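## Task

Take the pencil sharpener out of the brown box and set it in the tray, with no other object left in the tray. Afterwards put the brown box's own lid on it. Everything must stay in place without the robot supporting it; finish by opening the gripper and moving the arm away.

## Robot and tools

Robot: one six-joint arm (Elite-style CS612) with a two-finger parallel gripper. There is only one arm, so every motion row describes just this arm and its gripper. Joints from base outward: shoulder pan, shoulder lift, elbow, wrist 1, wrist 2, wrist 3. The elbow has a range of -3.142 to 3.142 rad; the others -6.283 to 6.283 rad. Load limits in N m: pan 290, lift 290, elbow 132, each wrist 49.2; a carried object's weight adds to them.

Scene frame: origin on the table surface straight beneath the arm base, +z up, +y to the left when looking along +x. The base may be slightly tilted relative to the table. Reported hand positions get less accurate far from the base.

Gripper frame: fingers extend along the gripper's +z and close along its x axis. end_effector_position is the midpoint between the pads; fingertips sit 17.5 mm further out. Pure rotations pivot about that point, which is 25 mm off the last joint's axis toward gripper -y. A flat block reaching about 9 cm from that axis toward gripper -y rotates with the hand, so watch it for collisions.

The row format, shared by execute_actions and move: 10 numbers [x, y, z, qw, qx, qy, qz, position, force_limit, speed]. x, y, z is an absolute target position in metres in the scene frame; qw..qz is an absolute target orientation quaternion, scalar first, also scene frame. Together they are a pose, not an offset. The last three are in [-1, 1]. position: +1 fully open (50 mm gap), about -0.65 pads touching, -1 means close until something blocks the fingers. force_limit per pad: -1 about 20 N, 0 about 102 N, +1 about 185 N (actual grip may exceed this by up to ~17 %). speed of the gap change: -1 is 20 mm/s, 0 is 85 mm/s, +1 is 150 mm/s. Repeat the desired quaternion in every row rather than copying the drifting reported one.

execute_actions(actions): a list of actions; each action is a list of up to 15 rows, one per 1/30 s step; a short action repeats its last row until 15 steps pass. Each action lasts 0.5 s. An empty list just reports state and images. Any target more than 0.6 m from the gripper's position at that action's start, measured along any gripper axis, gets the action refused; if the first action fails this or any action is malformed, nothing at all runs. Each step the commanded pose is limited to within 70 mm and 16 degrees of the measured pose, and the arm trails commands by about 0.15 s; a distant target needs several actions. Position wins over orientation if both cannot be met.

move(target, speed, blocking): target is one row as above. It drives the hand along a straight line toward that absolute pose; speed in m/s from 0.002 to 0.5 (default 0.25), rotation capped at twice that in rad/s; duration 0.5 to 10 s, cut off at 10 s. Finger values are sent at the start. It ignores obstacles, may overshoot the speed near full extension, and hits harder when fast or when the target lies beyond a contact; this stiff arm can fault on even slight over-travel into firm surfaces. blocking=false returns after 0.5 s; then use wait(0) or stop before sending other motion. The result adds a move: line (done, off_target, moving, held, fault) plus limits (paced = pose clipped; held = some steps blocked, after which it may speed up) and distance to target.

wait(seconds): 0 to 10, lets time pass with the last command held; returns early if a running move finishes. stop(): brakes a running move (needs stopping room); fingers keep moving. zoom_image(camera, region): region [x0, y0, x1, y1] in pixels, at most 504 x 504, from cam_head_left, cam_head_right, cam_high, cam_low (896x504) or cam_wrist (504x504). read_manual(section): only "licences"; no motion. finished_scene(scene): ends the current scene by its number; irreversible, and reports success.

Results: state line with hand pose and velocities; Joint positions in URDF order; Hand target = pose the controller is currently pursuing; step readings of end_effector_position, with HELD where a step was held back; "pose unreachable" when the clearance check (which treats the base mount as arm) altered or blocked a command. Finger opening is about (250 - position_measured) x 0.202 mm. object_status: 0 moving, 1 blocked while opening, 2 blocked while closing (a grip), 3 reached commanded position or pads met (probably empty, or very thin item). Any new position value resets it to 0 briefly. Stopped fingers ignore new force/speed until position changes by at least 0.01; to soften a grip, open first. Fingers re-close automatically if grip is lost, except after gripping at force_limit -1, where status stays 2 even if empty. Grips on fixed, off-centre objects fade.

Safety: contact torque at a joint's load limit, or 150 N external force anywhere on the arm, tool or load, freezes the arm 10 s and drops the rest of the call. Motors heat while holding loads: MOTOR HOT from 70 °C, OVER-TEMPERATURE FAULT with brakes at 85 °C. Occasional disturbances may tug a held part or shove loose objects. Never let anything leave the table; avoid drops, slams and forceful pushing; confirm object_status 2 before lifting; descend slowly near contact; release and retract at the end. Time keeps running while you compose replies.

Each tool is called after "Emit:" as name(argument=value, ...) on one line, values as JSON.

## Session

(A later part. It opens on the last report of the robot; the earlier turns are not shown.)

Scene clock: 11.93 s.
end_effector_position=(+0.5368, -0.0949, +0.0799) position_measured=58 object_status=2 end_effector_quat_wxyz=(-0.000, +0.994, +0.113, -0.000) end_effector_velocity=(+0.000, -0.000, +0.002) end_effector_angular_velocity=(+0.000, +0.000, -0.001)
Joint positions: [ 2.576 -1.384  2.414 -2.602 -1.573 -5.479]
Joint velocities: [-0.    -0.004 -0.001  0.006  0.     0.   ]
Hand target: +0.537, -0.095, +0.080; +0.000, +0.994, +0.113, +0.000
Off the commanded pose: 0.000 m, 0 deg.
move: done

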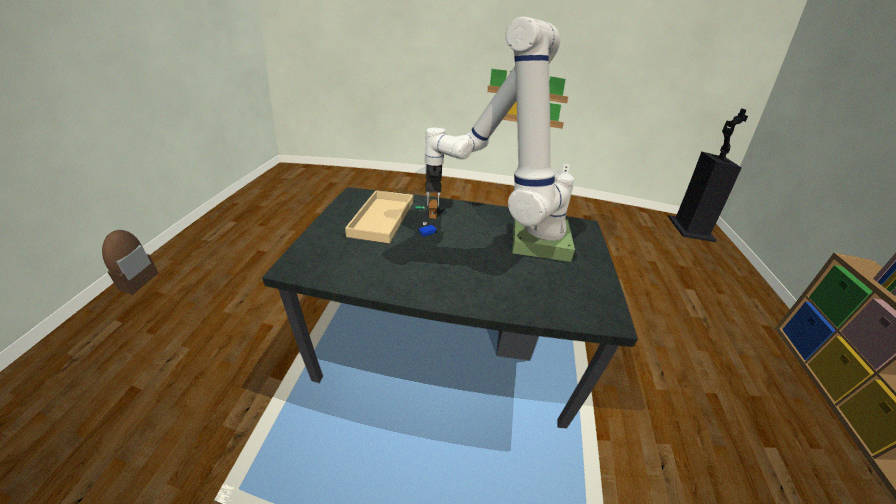

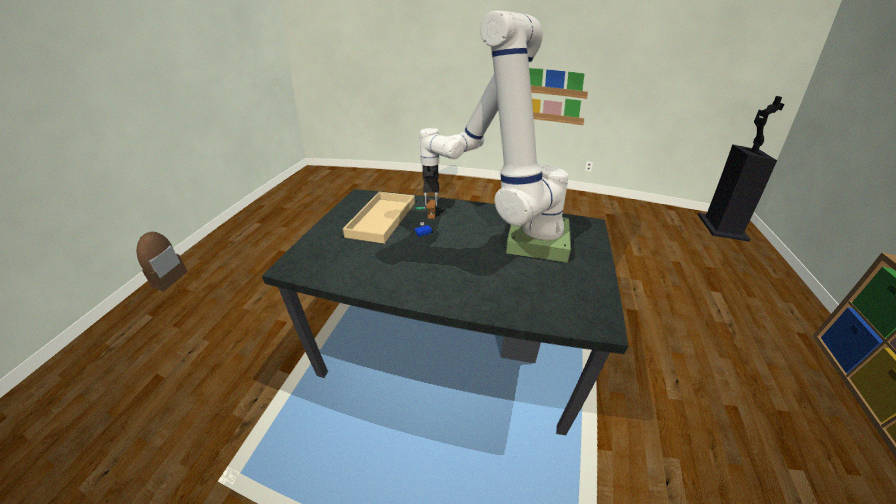

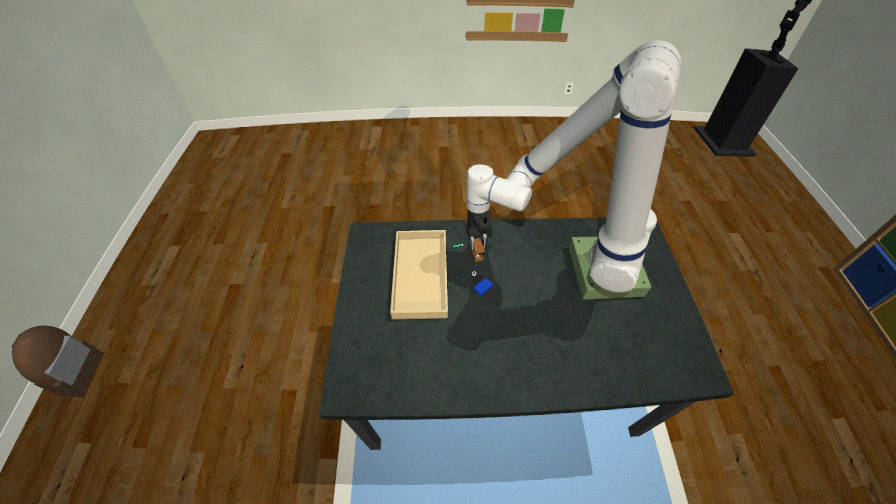

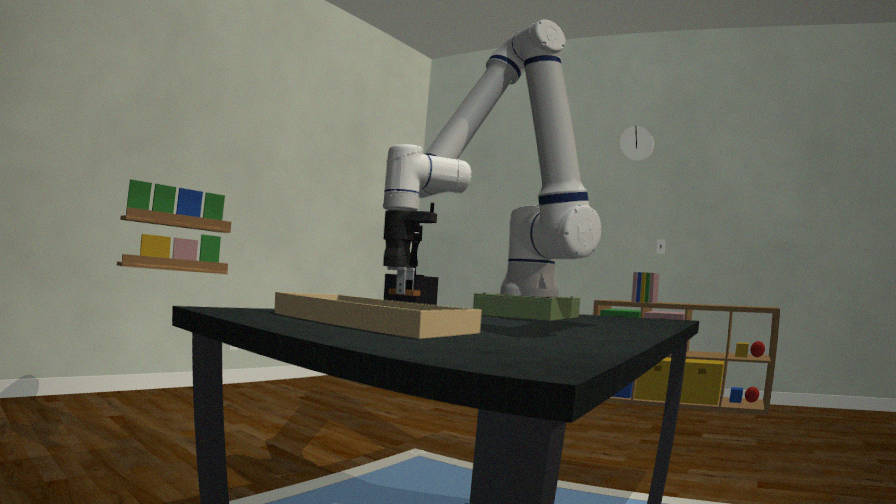

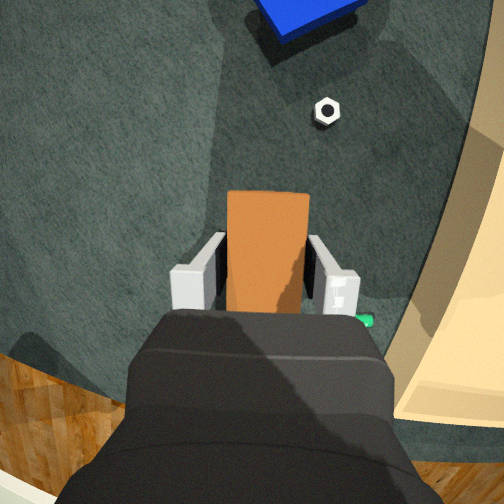

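Emit:
zoom_image(camera="cam_low", region=[375,260,435,310])

Emit:
move(target=[0.44,-0.095,0.05,0,0.9936,0.113,0,-1,-0.7,0], speed=0.15)

Emit:
move(target=[0.44,-0.095,0.023,0,0.9936,0.113,0,-1,-0.7,0], speed=0.03)

Emit:
move(target=[0.44,-0.095,0.023,0,0.9936,0.113,0,1,-0.7,0])

Emit:
move(target=[0.44,-0.095,0.07,0,0.9936,0.113,0,1,-0.7,0])

Emit:
move(target=[0.537,-0.095,0.07,0,0.7826,-0.6225,0,1,-0.7,0], speed=0.4)

Emit:
zoom_image(camera="cam_wrist", region=[170,160,370,320])

Region (375, 260, 435, 310) of cam_low's 896x504 image, scaled by 8.400, with more detail than that image has.

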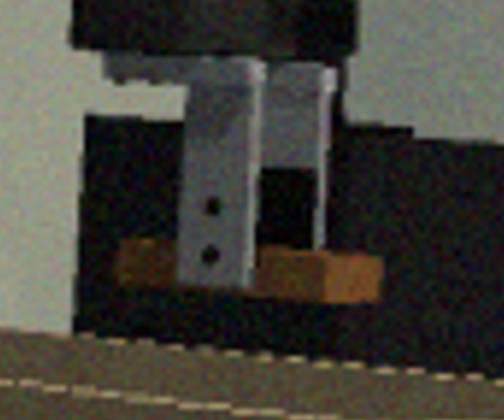

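Scene clock: 16.13 s.
end_effector_position=(+0.4401, -0.0950, +0.0496) position_measured=58 object_status=2 end_effector_quat_wxyz=(+0.000, +0.994, +0.113, -0.000) end_effector_velocity=(-0.001, -0.000, -0.000) end_effector_angular_velocity=(+0.000, -0.000, -0.001)
Joint positions: [ 2.462 -1.435  2.602 -2.739 -1.574 -5.593]
Joint velocities: [-0.003 -0.001  0.003 -0.002  0.    -0.003]
Hand target: +0.440, -0.095, +0.050; +0.000, +0.994, +0.113, -0.000
Off the commanded pose: 0.000 m, 0 deg.
move: done

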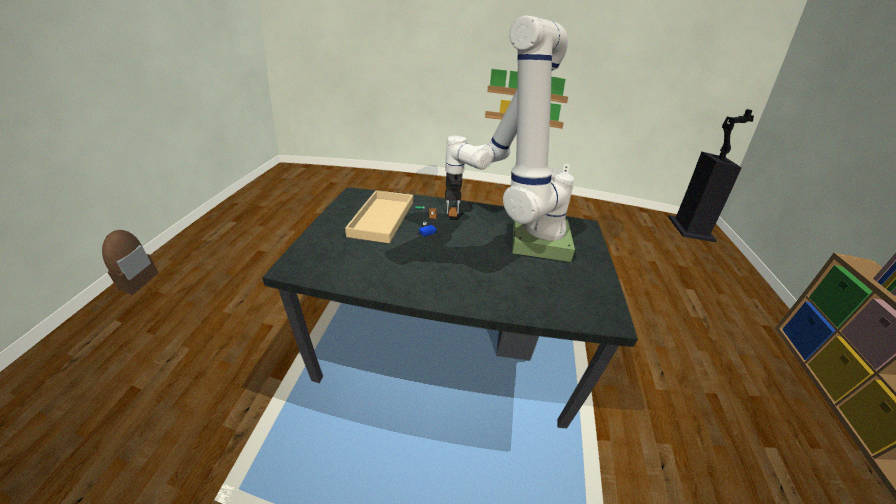

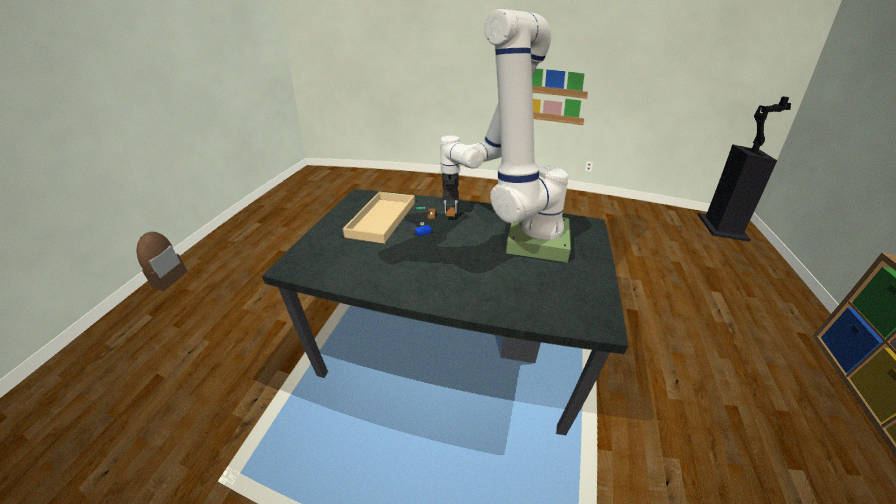

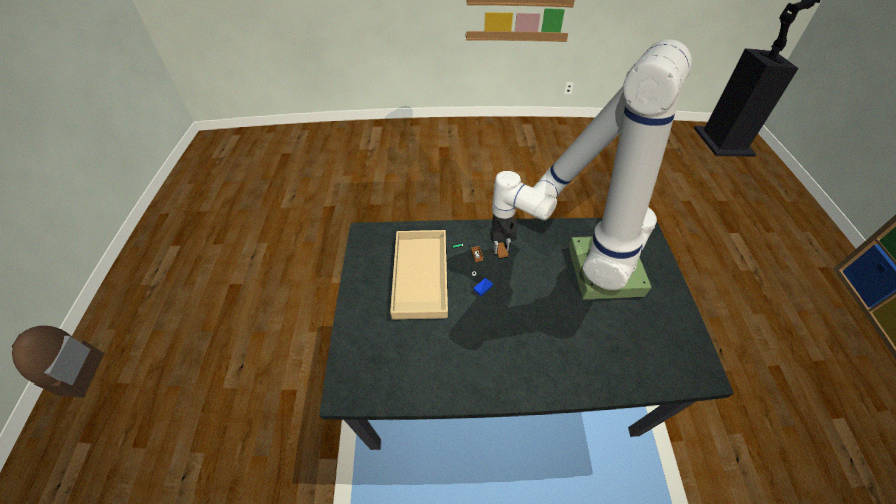

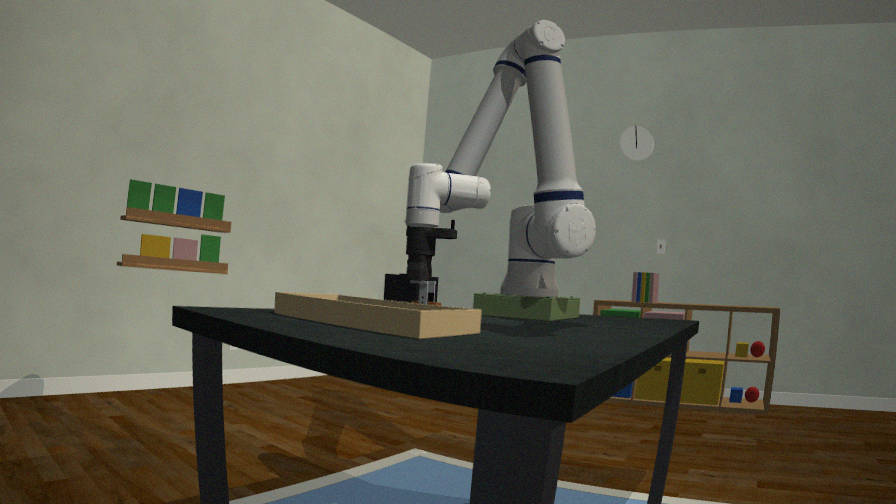

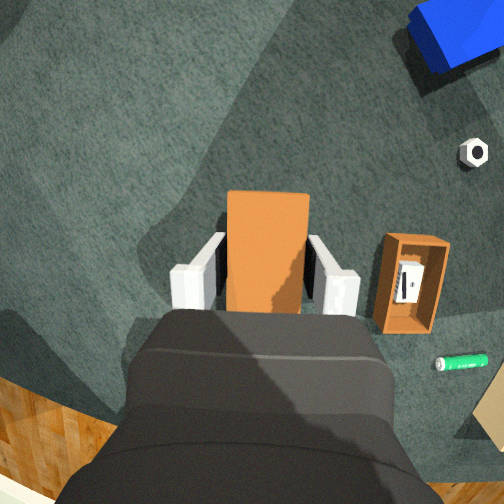

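Scene clock: 17.30 s.
end_effector_position=(+0.4401, -0.0951, +0.0231) position_measured=58 object_status=2 end_effector_quat_wxyz=(+0.000, +0.994, +0.113, -0.000) end_effector_velocity=(+0.000, -0.000, -0.002) end_effector_angular_velocity=(-0.001, -0.000, +0.000)
Joint positions: [ 2.461 -1.356  2.612 -2.829 -1.573 -5.594]
Joint velocities: [-0.     0.005  0.001 -0.007 -0.    -0.   ]
Hand target: +0.440, -0.095, +0.023; +0.000, +0.994, +0.113, -0.000
Off the commanded pose: 0.000 m, 0 deg.
move: done

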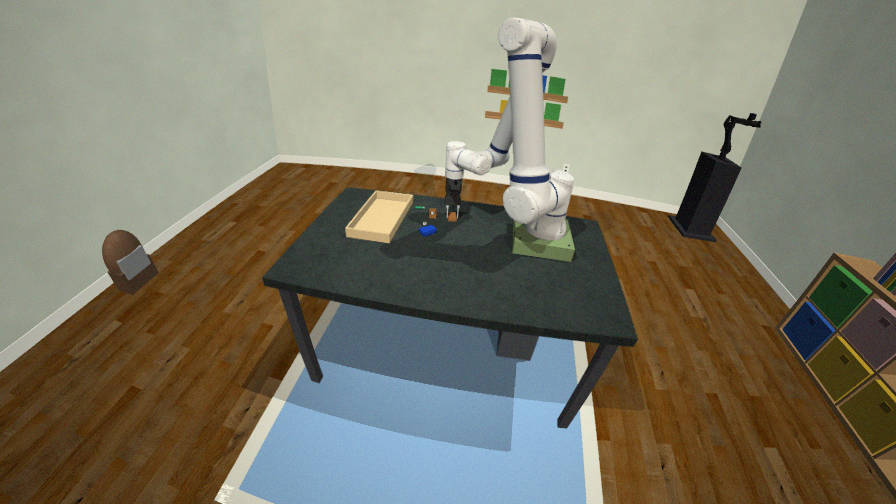

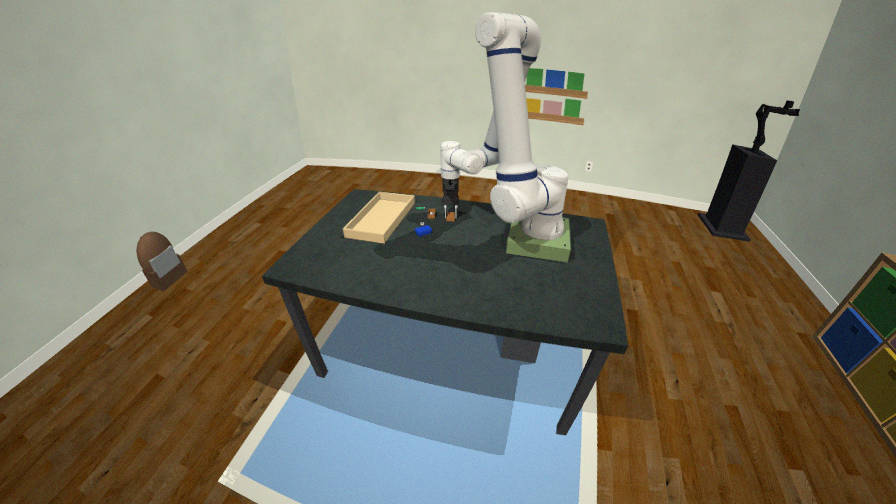

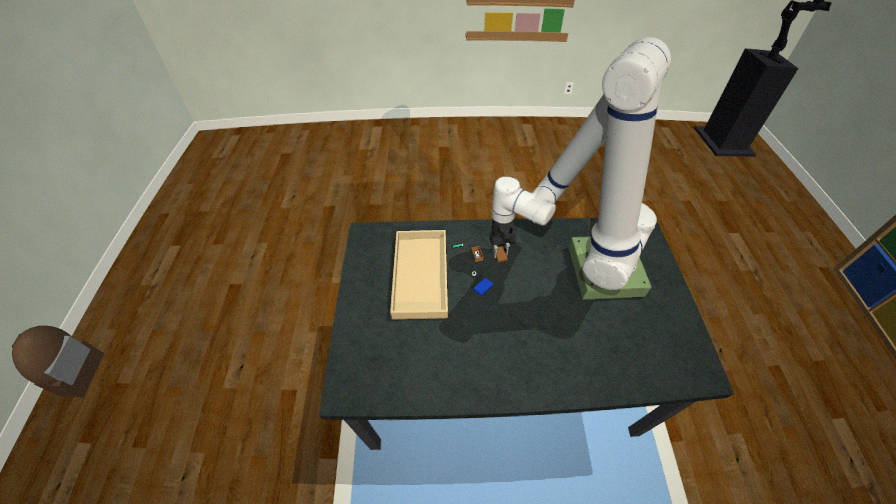

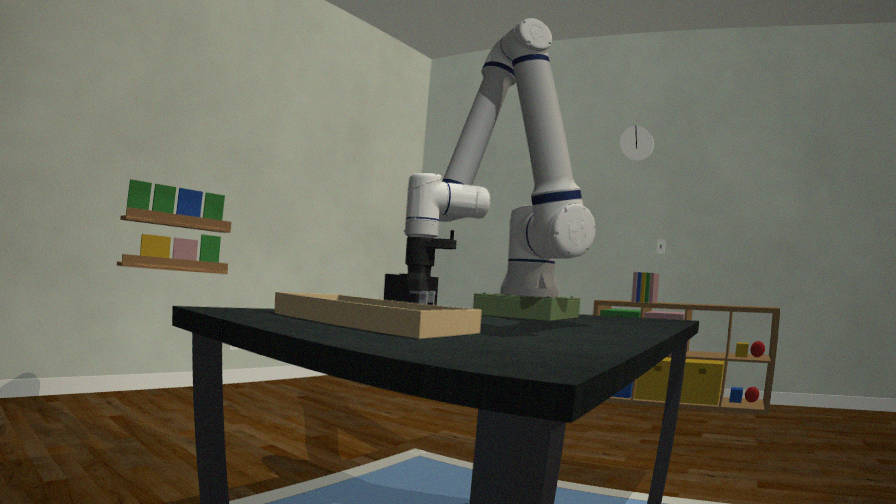

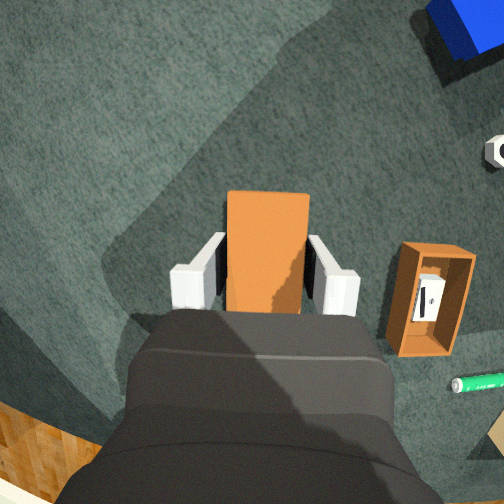

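Scene clock: 18.00 s.
end_effector_position=(+0.4400, -0.0950, +0.0230) position_measured=3 object_status=3 end_effector_quat_wxyz=(-0.000, +0.994, +0.113, -0.000) end_effector_velocity=(+0.000, -0.000, +0.000) end_effector_angular_velocity=(-0.001, -0.001, +0.000)
Joint positions: [ 2.461 -1.356  2.612 -2.829 -1.573 -5.594]
Joint velocities: [-0.    -0.    -0.001 -0.     0.    -0.   ]
Hand target: +0.440, -0.095, +0.023; +0.000, +0.994, +0.113, -0.000
Off the commanded pose: 0.000 m, 0 deg.
move: done

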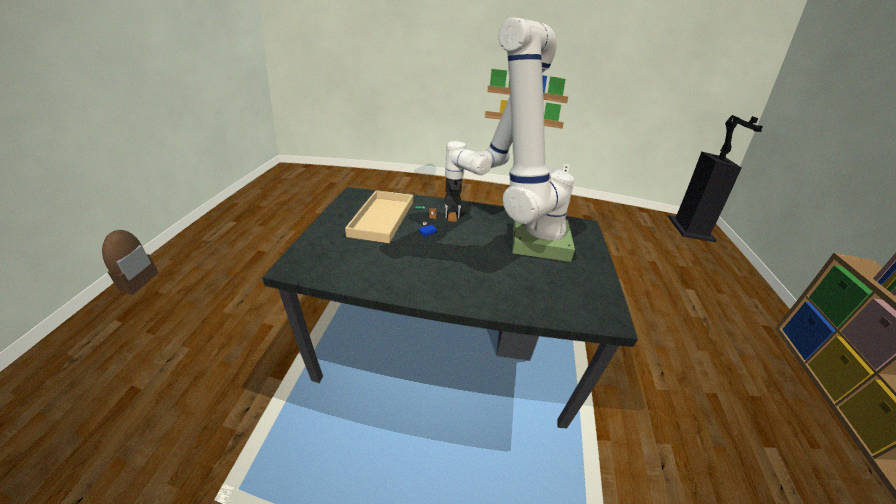

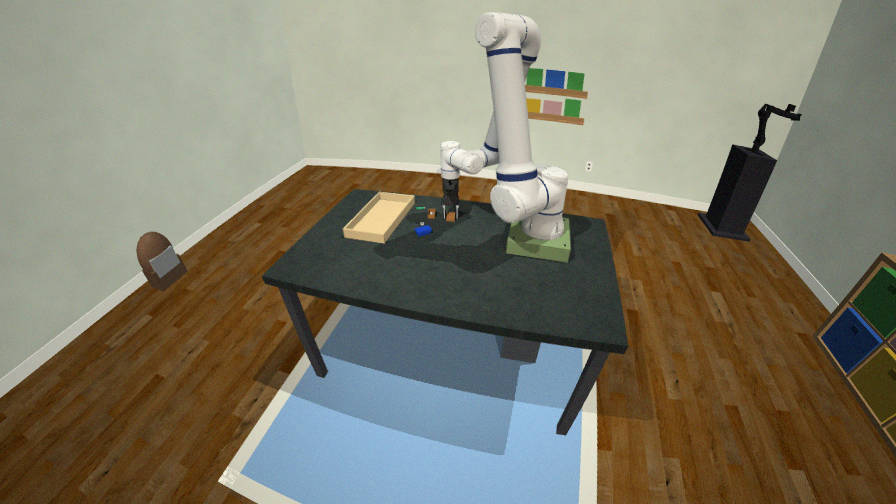

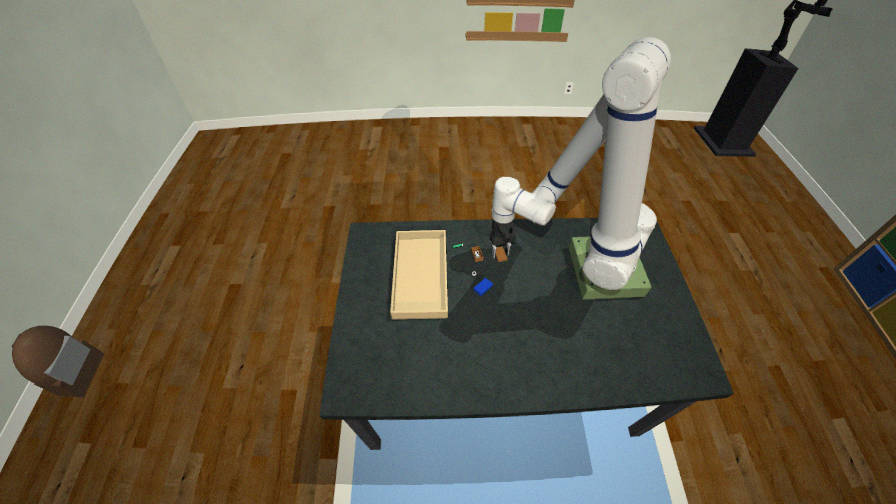

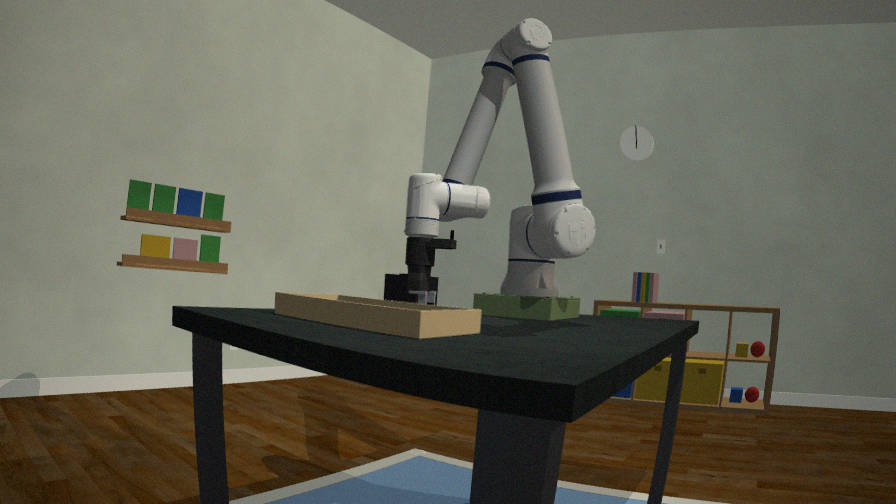

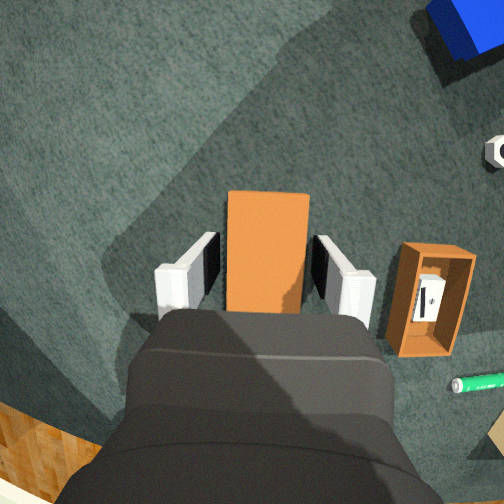

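Scene clock: 18.87 s.
end_effector_position=(+0.4399, -0.0948, +0.0700) position_measured=3 object_status=3 end_effector_quat_wxyz=(-0.000, +0.994, +0.113, +0.000) end_effector_velocity=(-0.000, -0.000, +0.002) end_effector_angular_velocity=(-0.000, +0.001, +0.001)
Joint positions: [ 2.462 -1.493  2.592 -2.671 -1.573 -5.594]
Joint velocities: [-0.    -0.004 -0.001  0.006 -0.001 -0.001]
Hand target: +0.440, -0.095, +0.070; +0.000, +0.994, +0.113, +0.000
Off the commanded pose: 0.000 m, 0 deg.
move: done

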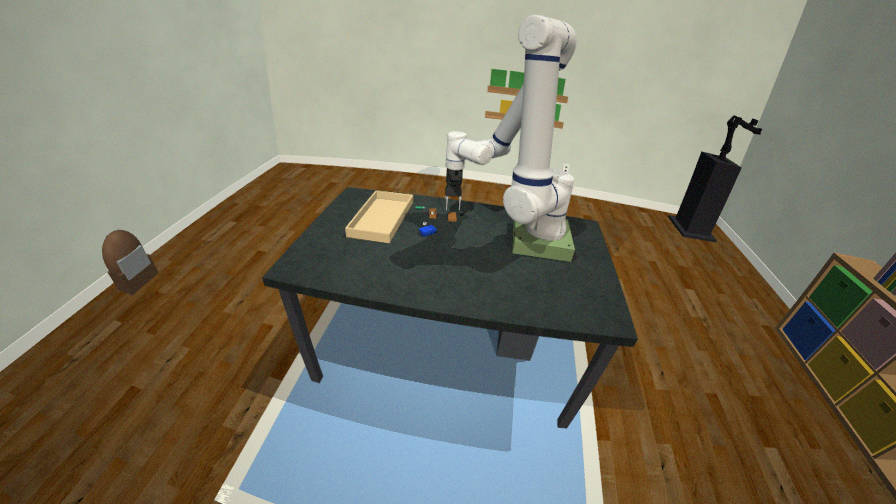

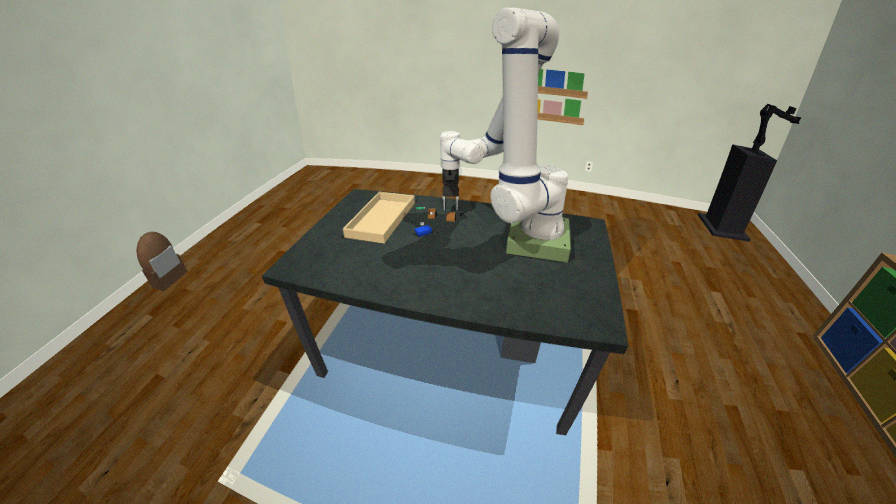

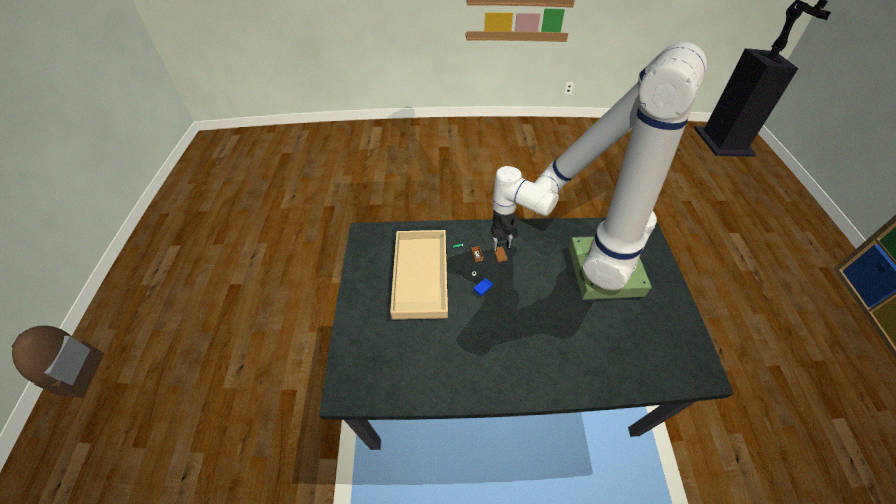

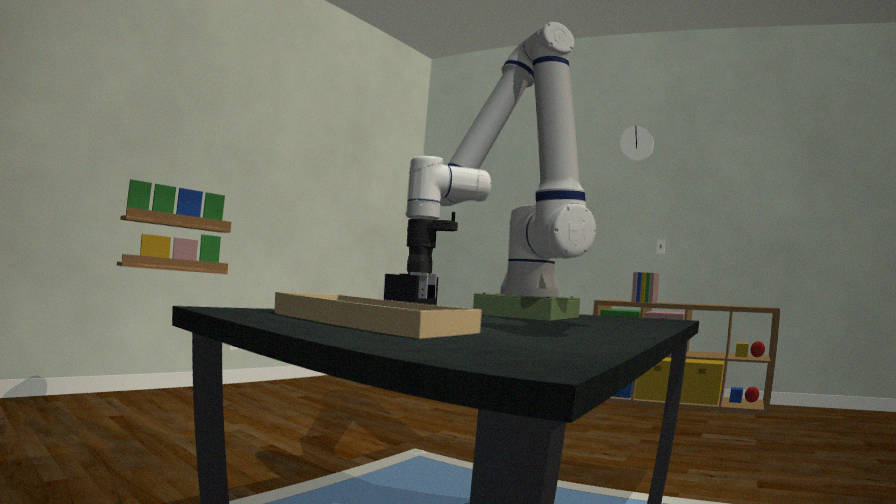

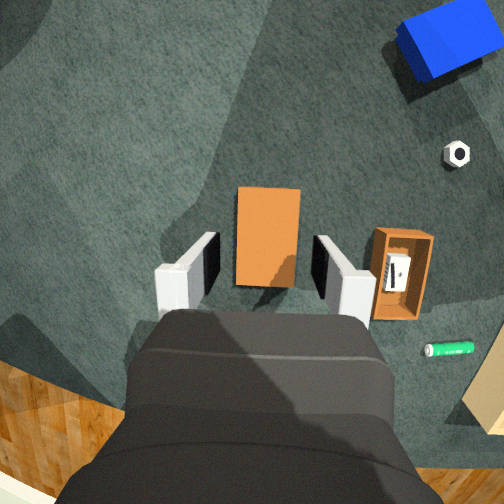

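Scene clock: 21.37 s.
end_effector_position=(+0.5372, -0.0950, +0.0705) position_measured=3 object_status=3 end_effector_quat_wxyz=(-0.000, +0.783, -0.622, -0.000) end_effector_velocity=(-0.000, -0.000, -0.000) end_effector_angular_velocity=(-0.000, +0.002, -0.009)
Joint positions: [ 2.577 -1.407  2.479 -2.645 -1.573 -3.908]
Joint velocities: [ 0.001  0.001 -0.     0.001 -0.001  0.009]
Hand target: +0.537, -0.095, +0.070; -0.000, +0.783, -0.623, -0.000
Off the commanded pose: 0.001 m, 0 deg.
move: done

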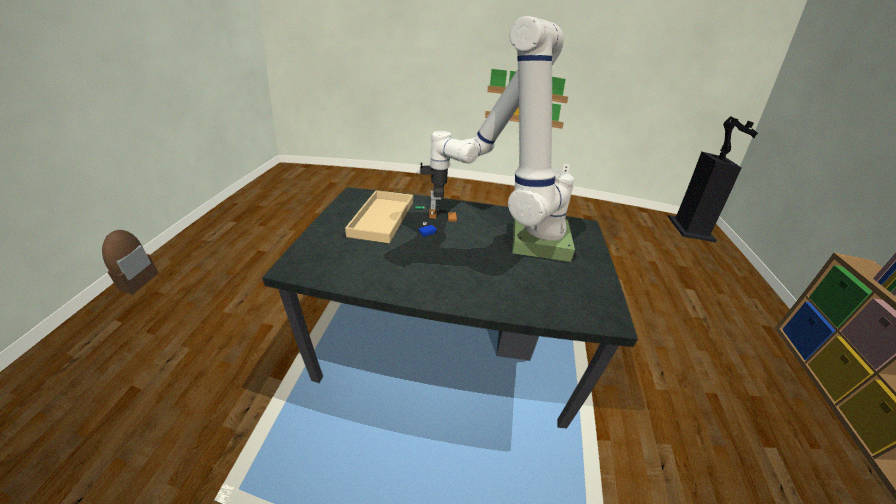

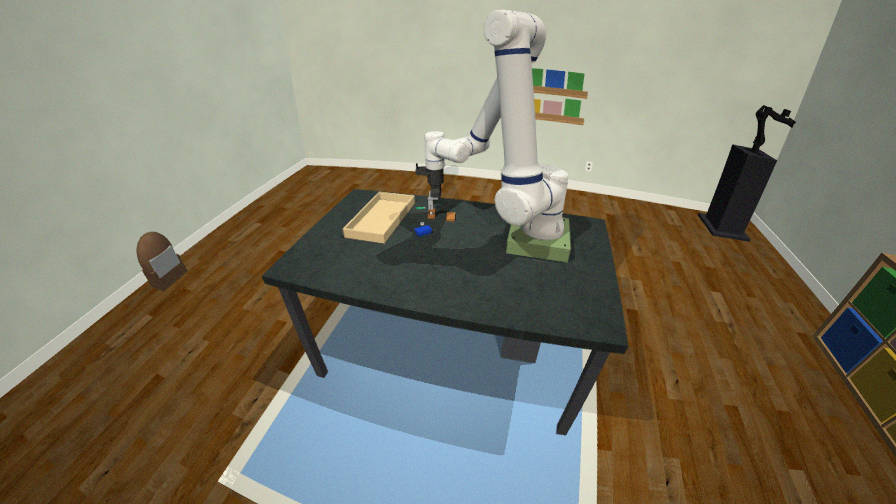

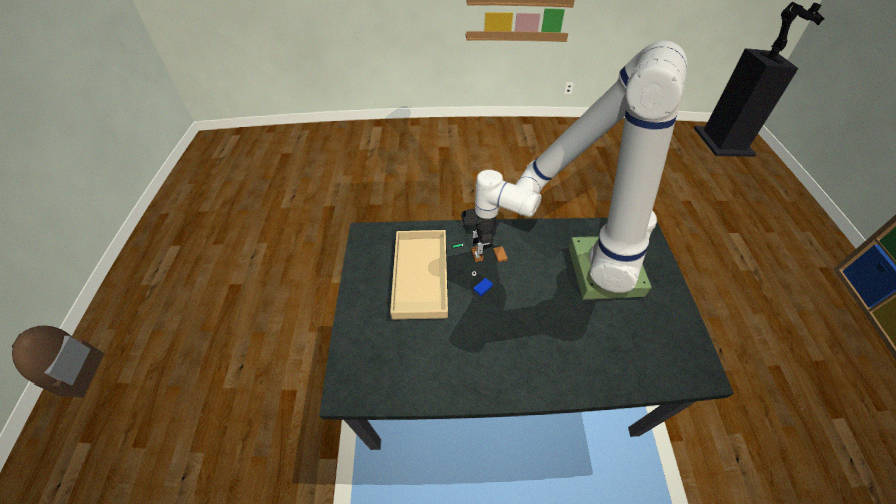

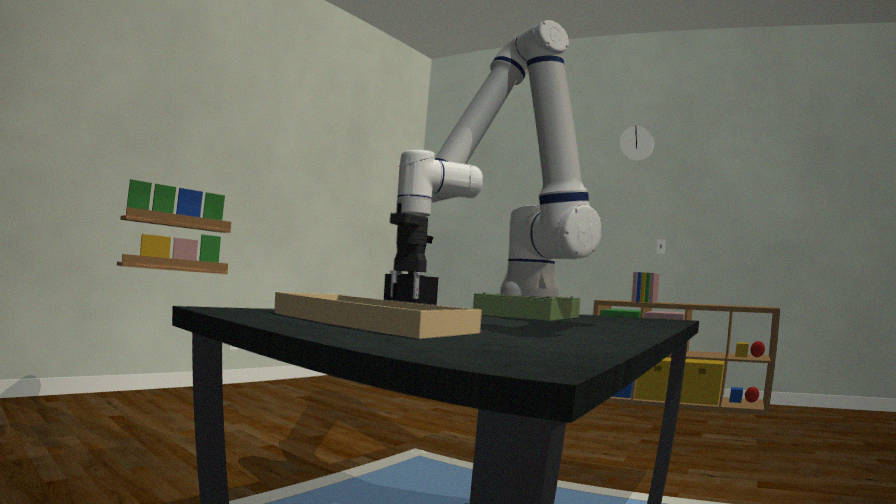

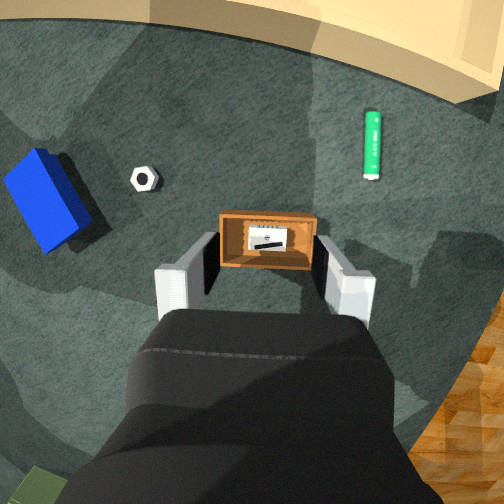

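Region (170, 160, 370, 320) of cam_wrist's 504x504 image, scaled by 2.520, with more detail than that image has; it fills the top 403 rows of this view, and the rest is white.

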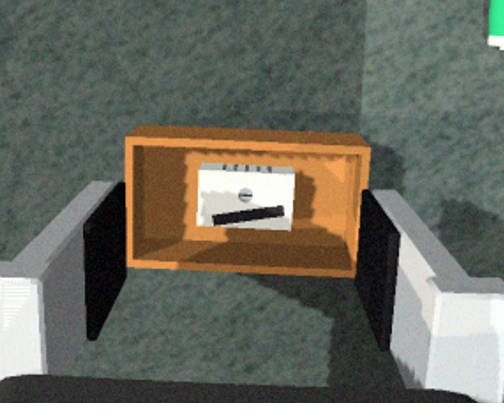

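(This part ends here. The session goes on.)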